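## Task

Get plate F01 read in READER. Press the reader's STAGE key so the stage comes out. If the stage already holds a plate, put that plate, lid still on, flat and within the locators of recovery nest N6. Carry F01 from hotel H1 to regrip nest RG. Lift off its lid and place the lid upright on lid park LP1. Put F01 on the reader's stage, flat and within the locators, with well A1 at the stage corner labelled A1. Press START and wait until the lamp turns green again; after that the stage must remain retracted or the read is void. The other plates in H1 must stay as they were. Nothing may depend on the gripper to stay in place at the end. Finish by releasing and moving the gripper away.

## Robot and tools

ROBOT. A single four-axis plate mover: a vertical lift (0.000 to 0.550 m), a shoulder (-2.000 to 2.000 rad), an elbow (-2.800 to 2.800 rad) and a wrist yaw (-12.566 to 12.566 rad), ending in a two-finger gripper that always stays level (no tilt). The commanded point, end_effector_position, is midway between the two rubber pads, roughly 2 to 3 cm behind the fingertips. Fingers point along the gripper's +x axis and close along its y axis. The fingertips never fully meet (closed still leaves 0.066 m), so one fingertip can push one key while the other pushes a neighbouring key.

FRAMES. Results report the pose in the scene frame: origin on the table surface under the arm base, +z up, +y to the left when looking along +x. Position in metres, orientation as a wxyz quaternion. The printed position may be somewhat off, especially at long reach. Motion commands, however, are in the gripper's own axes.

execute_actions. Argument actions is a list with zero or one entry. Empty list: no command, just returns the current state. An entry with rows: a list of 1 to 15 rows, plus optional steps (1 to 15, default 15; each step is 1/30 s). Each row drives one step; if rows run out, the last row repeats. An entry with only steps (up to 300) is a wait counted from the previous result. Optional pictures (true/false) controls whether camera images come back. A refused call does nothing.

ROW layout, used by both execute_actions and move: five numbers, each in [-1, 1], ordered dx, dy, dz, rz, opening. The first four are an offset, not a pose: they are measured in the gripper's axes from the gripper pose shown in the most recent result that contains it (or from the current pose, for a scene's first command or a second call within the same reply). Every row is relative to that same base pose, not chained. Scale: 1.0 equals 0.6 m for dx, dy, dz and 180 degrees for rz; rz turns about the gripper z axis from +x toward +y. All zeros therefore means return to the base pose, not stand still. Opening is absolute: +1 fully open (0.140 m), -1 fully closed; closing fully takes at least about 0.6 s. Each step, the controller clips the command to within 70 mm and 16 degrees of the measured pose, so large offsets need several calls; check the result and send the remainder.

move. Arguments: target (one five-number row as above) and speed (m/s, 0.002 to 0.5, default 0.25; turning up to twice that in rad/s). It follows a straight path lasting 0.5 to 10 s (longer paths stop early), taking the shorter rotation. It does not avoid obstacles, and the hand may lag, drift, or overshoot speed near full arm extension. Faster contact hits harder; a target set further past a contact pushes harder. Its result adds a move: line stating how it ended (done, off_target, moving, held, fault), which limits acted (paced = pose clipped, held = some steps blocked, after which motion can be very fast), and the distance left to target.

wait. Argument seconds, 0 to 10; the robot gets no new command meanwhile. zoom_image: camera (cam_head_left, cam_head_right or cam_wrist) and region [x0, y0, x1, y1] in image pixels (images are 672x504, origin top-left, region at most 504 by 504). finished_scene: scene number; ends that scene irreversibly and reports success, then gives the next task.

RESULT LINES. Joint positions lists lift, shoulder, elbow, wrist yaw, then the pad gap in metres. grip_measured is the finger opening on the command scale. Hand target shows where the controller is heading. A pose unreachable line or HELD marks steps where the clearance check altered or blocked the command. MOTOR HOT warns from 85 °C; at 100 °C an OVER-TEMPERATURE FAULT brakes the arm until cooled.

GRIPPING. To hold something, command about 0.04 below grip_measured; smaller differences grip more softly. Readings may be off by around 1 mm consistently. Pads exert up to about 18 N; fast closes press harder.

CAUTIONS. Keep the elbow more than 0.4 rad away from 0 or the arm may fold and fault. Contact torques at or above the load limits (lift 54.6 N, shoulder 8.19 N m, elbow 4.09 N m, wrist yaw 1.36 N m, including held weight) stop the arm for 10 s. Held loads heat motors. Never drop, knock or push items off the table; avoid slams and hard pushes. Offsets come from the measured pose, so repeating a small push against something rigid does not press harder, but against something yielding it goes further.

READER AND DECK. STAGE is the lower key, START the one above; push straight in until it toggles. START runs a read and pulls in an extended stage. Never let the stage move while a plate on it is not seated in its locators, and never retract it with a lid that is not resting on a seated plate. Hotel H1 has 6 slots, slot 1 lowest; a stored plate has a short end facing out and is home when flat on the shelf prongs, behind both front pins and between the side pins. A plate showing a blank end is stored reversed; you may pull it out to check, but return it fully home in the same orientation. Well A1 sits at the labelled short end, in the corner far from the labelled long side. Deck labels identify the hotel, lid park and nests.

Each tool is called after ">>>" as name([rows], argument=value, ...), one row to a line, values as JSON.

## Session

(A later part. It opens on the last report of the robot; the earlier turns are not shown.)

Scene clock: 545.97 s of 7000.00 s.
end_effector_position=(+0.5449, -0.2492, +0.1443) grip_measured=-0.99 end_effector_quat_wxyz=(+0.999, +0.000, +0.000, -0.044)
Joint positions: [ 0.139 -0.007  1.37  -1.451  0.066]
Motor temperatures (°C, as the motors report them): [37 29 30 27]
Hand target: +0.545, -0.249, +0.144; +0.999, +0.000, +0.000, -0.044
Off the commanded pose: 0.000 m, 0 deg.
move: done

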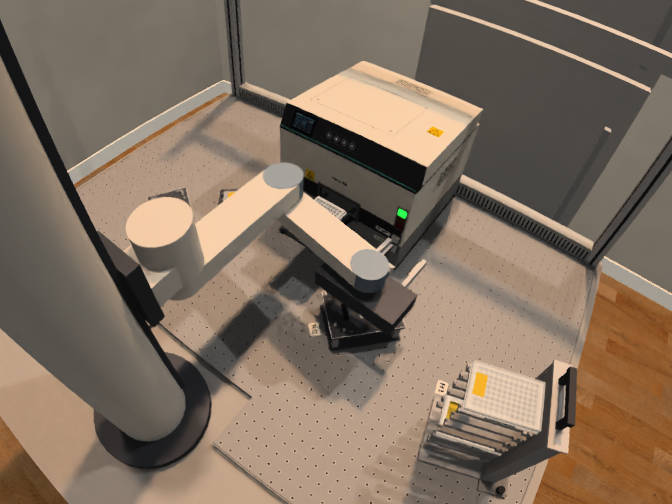

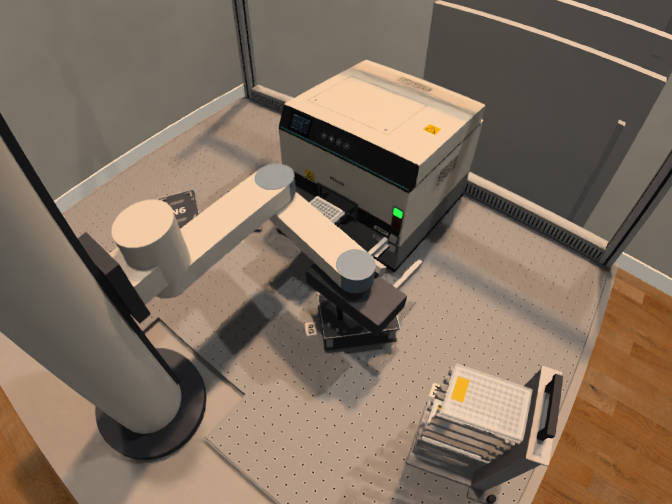

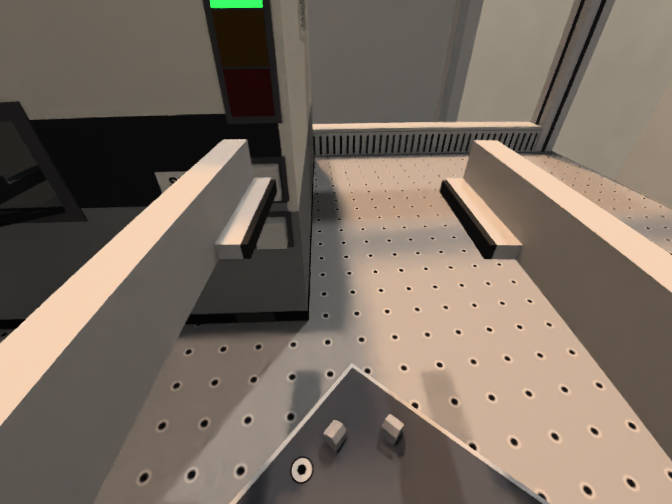

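>>> move(target=[0,0,-0.0355,0,-1], speed=0.03)

>>> zoom_image(camera="cam_head_right", region=[240,150,440,300])

Scene clock: 552.53 s of 7000.00 s.
end_effector_position=(+0.5449, -0.2492, +0.1230) grip_measured=-0.99 end_effector_quat_wxyz=(+0.999, +0.000, +0.000, -0.044)
Joint positions: [ 0.118 -0.007  1.37  -1.451  0.066]
Motor temperatures (°C, as the motors report them): [38 29 30 27]
Hand target: +0.545, -0.249, +0.123; +0.999, +0.000, +0.000, -0.044
Off the commanded pose: 0.000 m, 0 deg.
After step 90, 2.63 s passed at rest.
move: done

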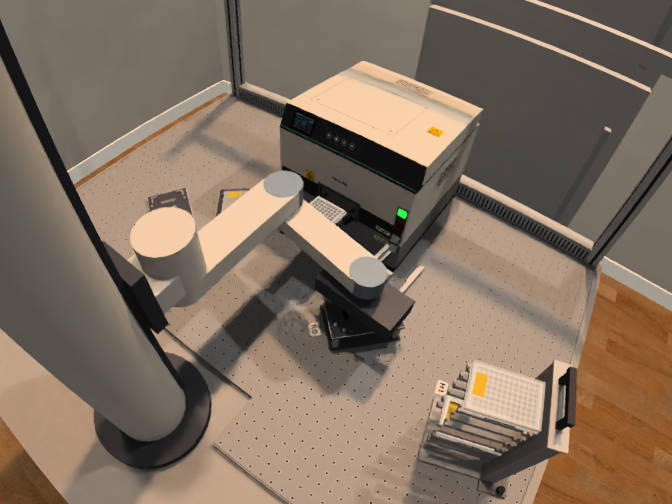

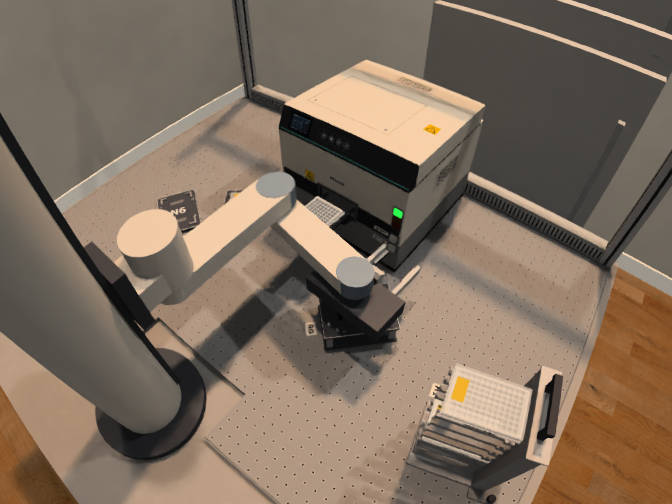

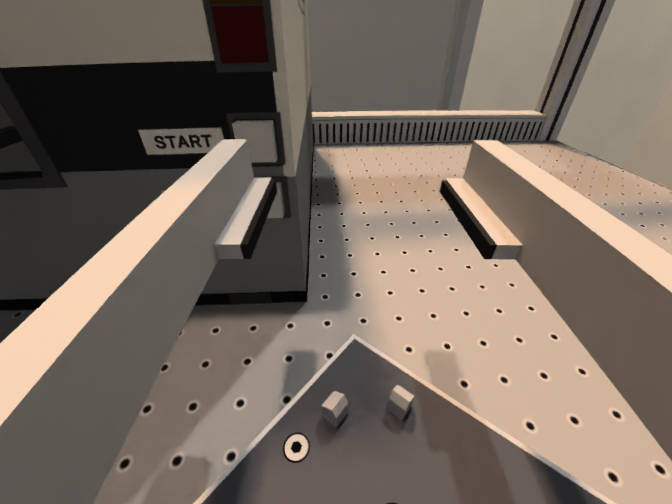

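Region (240, 150, 440, 300) of cam_head_right's 672x504 image, scaled by 2.520, with more detail than that image has; it fills the top 378 rows of this view, and the rest is white.

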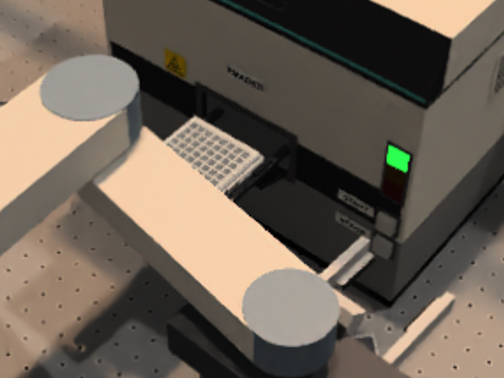

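>>> move(target=[0.05,0,0,0,-1], speed=0.05)

>>> move(target=[0.0075,0,0,0,-1], speed=0.012)

>>> move(target=[-0.03,0,0,0,-1], speed=0.06)

Scene clock: 557.83 s of 7000.00 s.
end_effector_position=(+0.5746, -0.2519, +0.1230) grip_measured=-0.99 end_effector_quat_wxyz=(+0.999, +0.000, +0.000, -0.044)
Joint positions: [ 0.118 -0.001  1.489 -1.576  0.066]
Motor temperatures (°C, as the motors report them): [38 29 30 27]
Hand target: +0.575, -0.252, +0.123; +0.999, +0.000, +0.000, -0.044
Off the commanded pose: 0.000 m, 0 deg.
After step 90, 1.47 s passed at rest.
move: done

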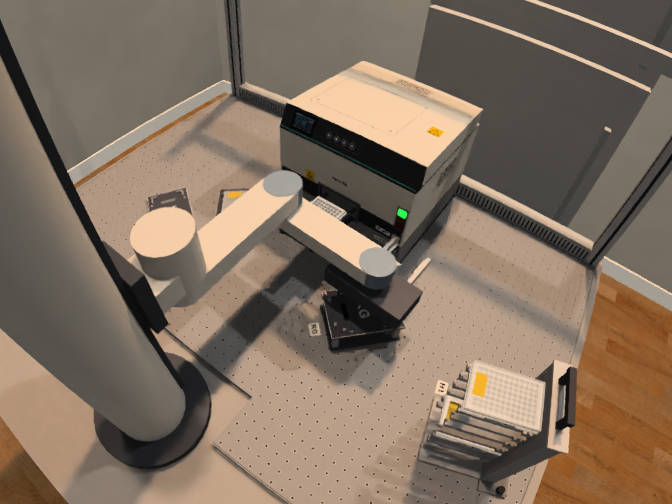

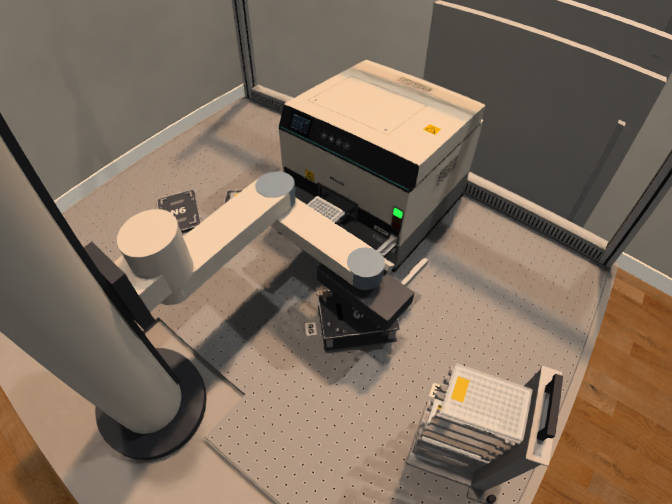

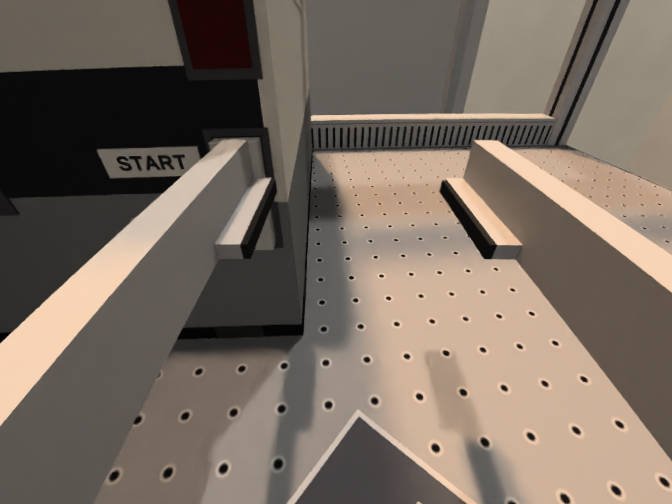

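Scene clock: 558.53 s of 7000.00 s.
end_effector_position=(+0.5787, -0.2521, +0.1230) grip_measured=-0.99 end_effector_quat_wxyz=(+0.999, +0.000, +0.000, -0.043)
Joint positions: [ 0.118 -0.002  1.507 -1.592  0.066]
Motor temperatures (°C, as the motors report them): [38 29 30 27]
Hand target: +0.579, -0.252, +0.123; +0.999, +0.000, +0.000, -0.044
Off the commanded pose: 0.000 m, 0 deg.
move: done

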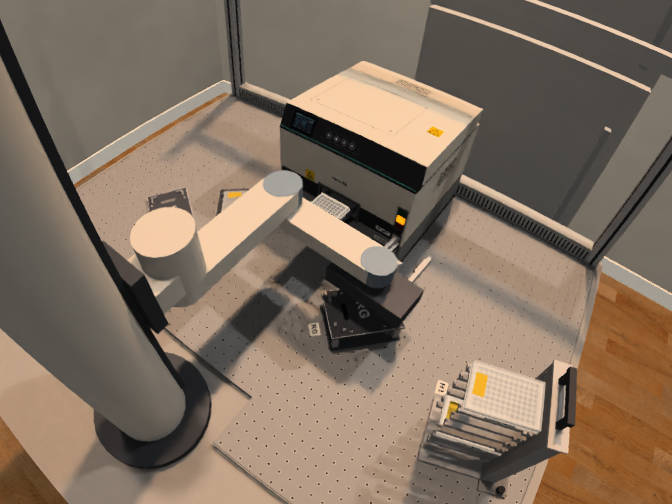

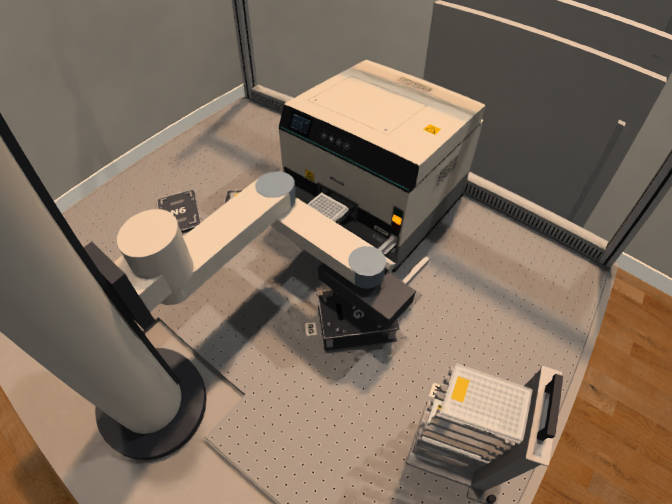

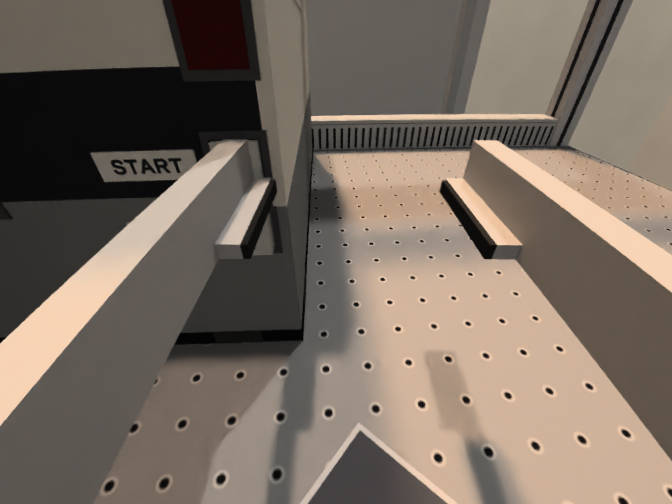

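Scene clock: 559.23 s of 7000.00 s.
end_effector_position=(+0.5608, -0.2505, +0.1230) grip_measured=-0.99 end_effector_quat_wxyz=(+0.999, +0.000, +0.000, -0.043)
Joint positions: [ 0.118 -0.003  1.433 -1.517  0.066]
Motor temperatures (°C, as the motors report them): [38 29 30 27]
Hand target: +0.561, -0.250, +0.123; +0.999, +0.000, +0.000, -0.043
Off the commanded pose: 0.000 m, 0 deg.
move: done

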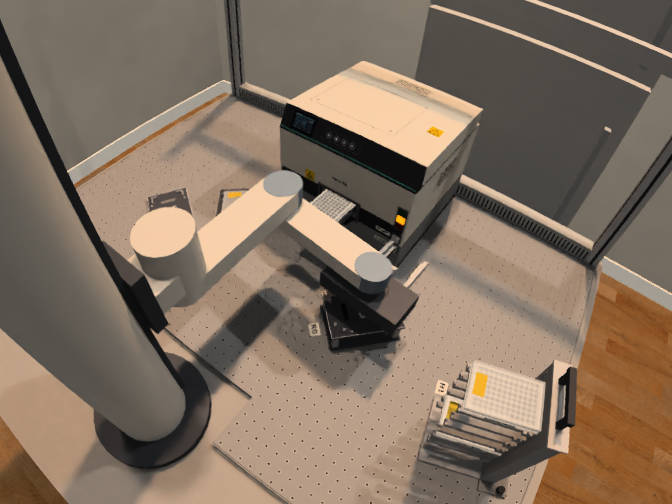

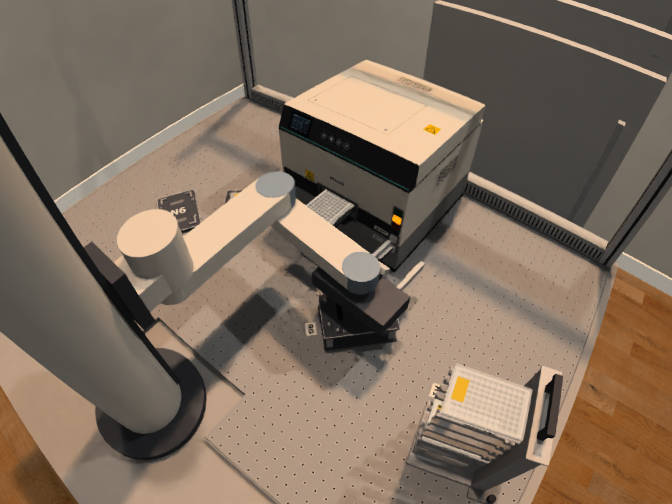

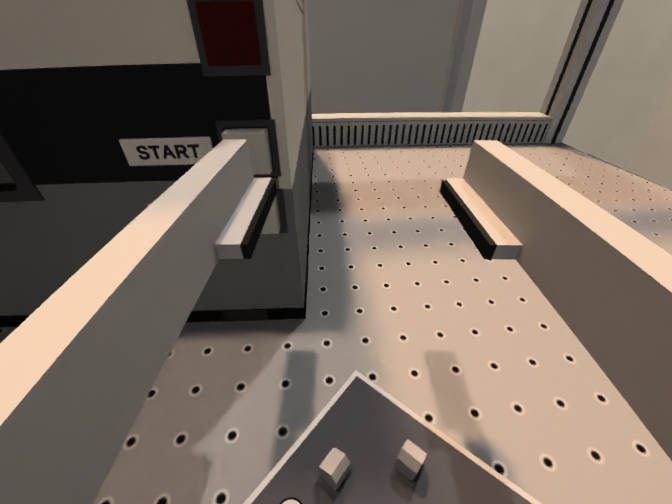

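>>> move(target=[-0.13,0,0.08,0,-1])

>>> wait(seconds=10)

>>> wait(seconds=10)

>>> wait(seconds=10)

Scene clock: 566.43 s of 7000.00 s.
end_effector_position=(+0.4830, -0.2438, +0.1710) grip_measured=-0.99 end_effector_quat_wxyz=(+0.999, +0.000, +0.000, -0.044)
Joint positions: [ 0.166 -0.067  1.158 -1.178  0.066]
Motor temperatures (°C, as the motors report them): [38 29 30 27]
Hand target: +0.483, -0.244, +0.171; +0.999, +0.000, +0.000, -0.043
Off the commanded pose: 0.000 m, 0 deg.
move: done

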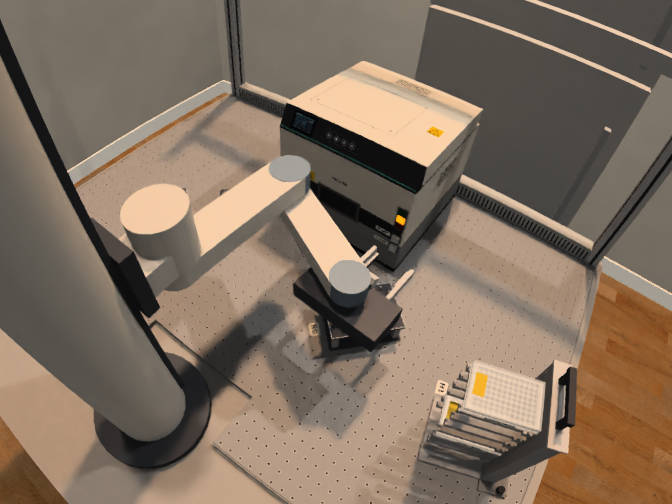

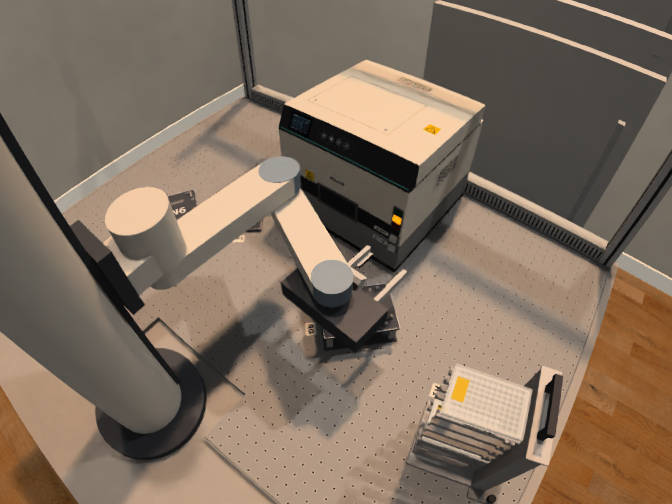

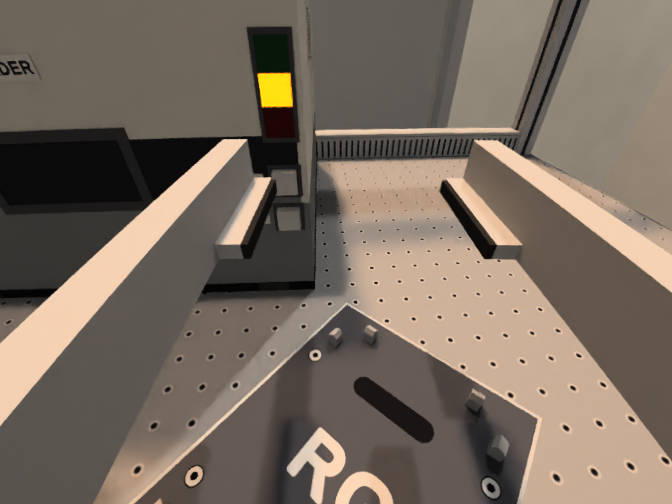

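Scene clock: 576.43 s of 7000.00 s.
end_effector_position=(+0.4830, -0.2438, +0.1710) grip_measured=-0.99 end_effector_quat_wxyz=(+0.999, +0.000, +0.000, -0.044)
Joint positions: [ 0.166 -0.067  1.158 -1.178  0.066]
Motor temperatures (°C, as the motors report them): [38 29 30 27]
Hand target: +0.483, -0.244, +0.171; +0.999, +0.000, +0.000, -0.043
Off the commanded pose: 0.000 m, 0 deg.
Steps of this call (steps 1 to 300: nothing new was sent). Readings (end_effector_position):
1: (+0.4830, -0.2438, +0.1710)
2: (+0.4830, -0.2438, +0.1710)
4: (+0.4830, -0.2438, +0.1710)
8: (+0.4830, -0.2438, +0.1710)
300: the state above

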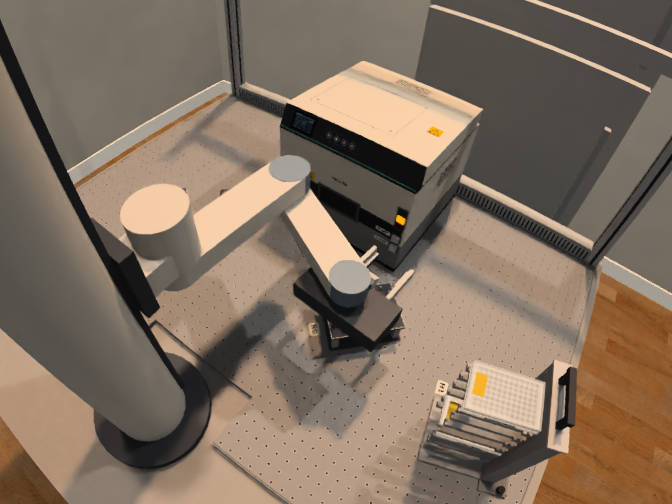

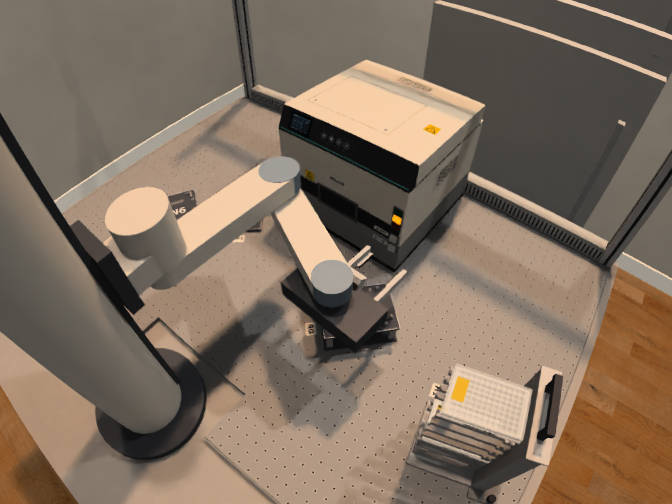

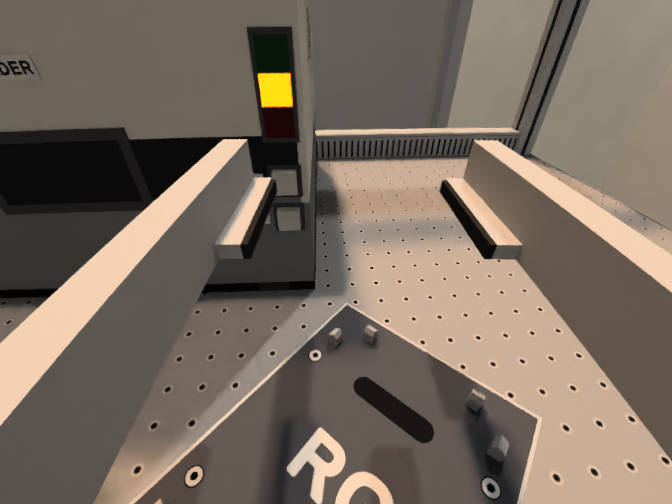

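Scene clock: 586.43 s of 7000.00 s.
end_effector_position=(+0.4830, -0.2438, +0.1710) grip_measured=-0.99 end_effector_quat_wxyz=(+0.999, +0.000, +0.000, -0.044)
Joint positions: [ 0.166 -0.067  1.158 -1.178  0.066]
Motor temperatures (°C, as the motors report them): [38 29 29 27]
Hand target: +0.483, -0.244, +0.171; +0.999, +0.000, +0.000, -0.043
Off the commanded pose: 0.000 m, 0 deg.
Steps of this call (steps 1 to 300: nothing new was sent). Readings (end_effector_position):
1: (+0.4830, -0.2438, +0.1710)
2: (+0.4830, -0.2438, +0.1710)
4: (+0.4830, -0.2438, +0.1710)
8: (+0.4830, -0.2438, +0.1710)
300: the state above

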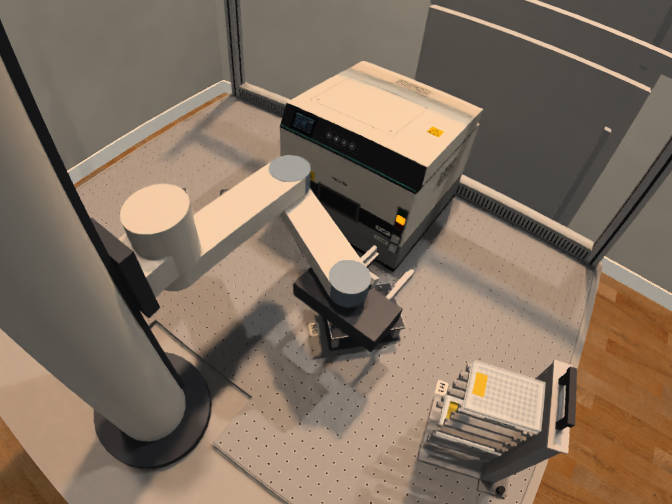

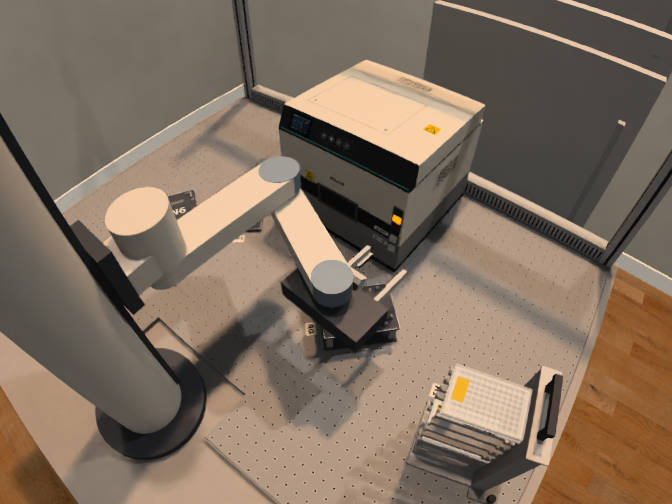

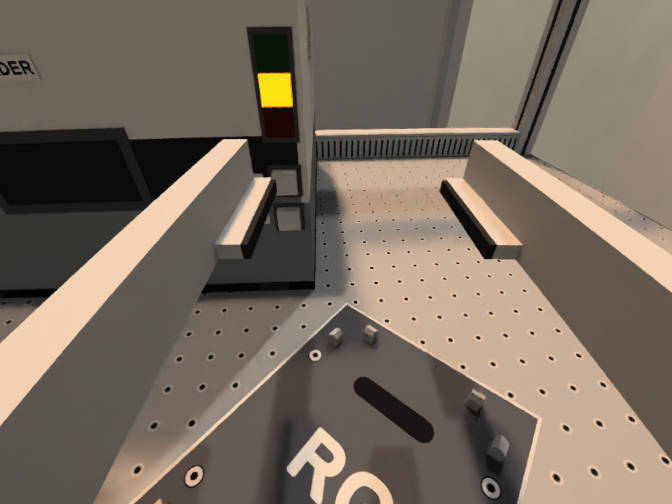

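Scene clock: 596.43 s of 7000.00 s.
end_effector_position=(+0.4830, -0.2438, +0.1710) grip_measured=-0.99 end_effector_quat_wxyz=(+0.999, +0.000, +0.000, -0.044)
Joint positions: [ 0.166 -0.067  1.158 -1.178  0.066]
Motor temperatures (°C, as the motors report them): [38 29 29 27]
Hand target: +0.483, -0.244, +0.171; +0.999, +0.000, +0.000, -0.043
Off the commanded pose: 0.000 m, 0 deg.
Steps of this call (steps 1 to 230: nothing new was sent; then 2.33 s passed at rest). Readings (end_effector_position):
1: (+0.4830, -0.2438, +0.1710)
2: (+0.4830, -0.2438, +0.1710)
4: (+0.4830, -0.2438, +0.1710)
8: (+0.4830, -0.2438, +0.1710)
230: the state above

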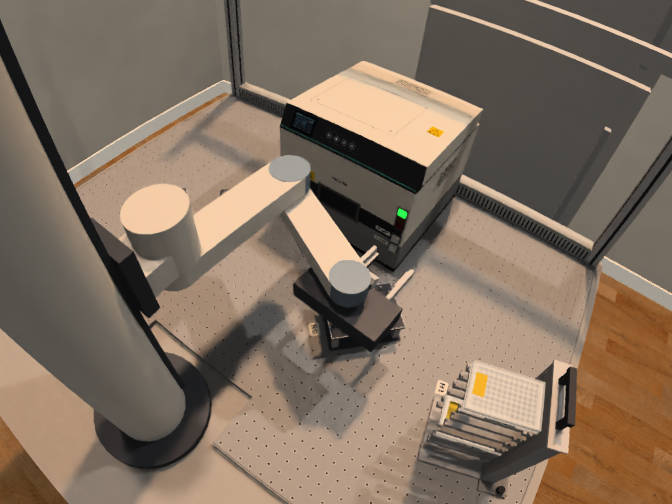

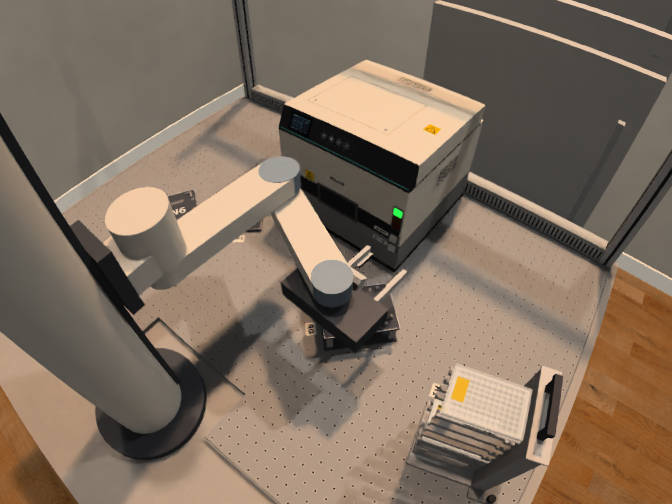

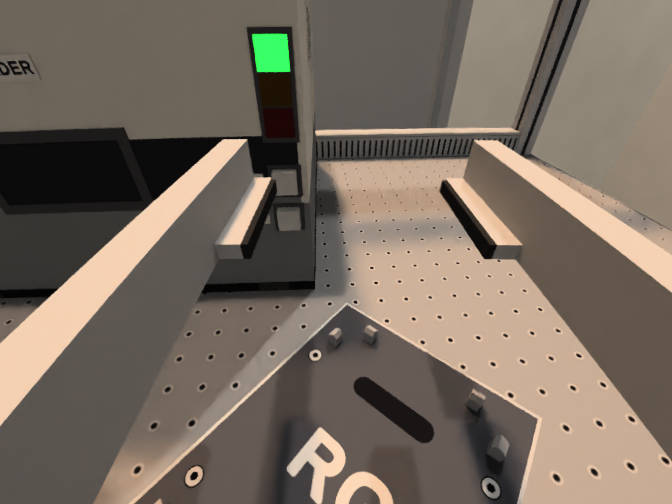

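>>> finished_scene(scene=2)

The scene is finished: the task was done.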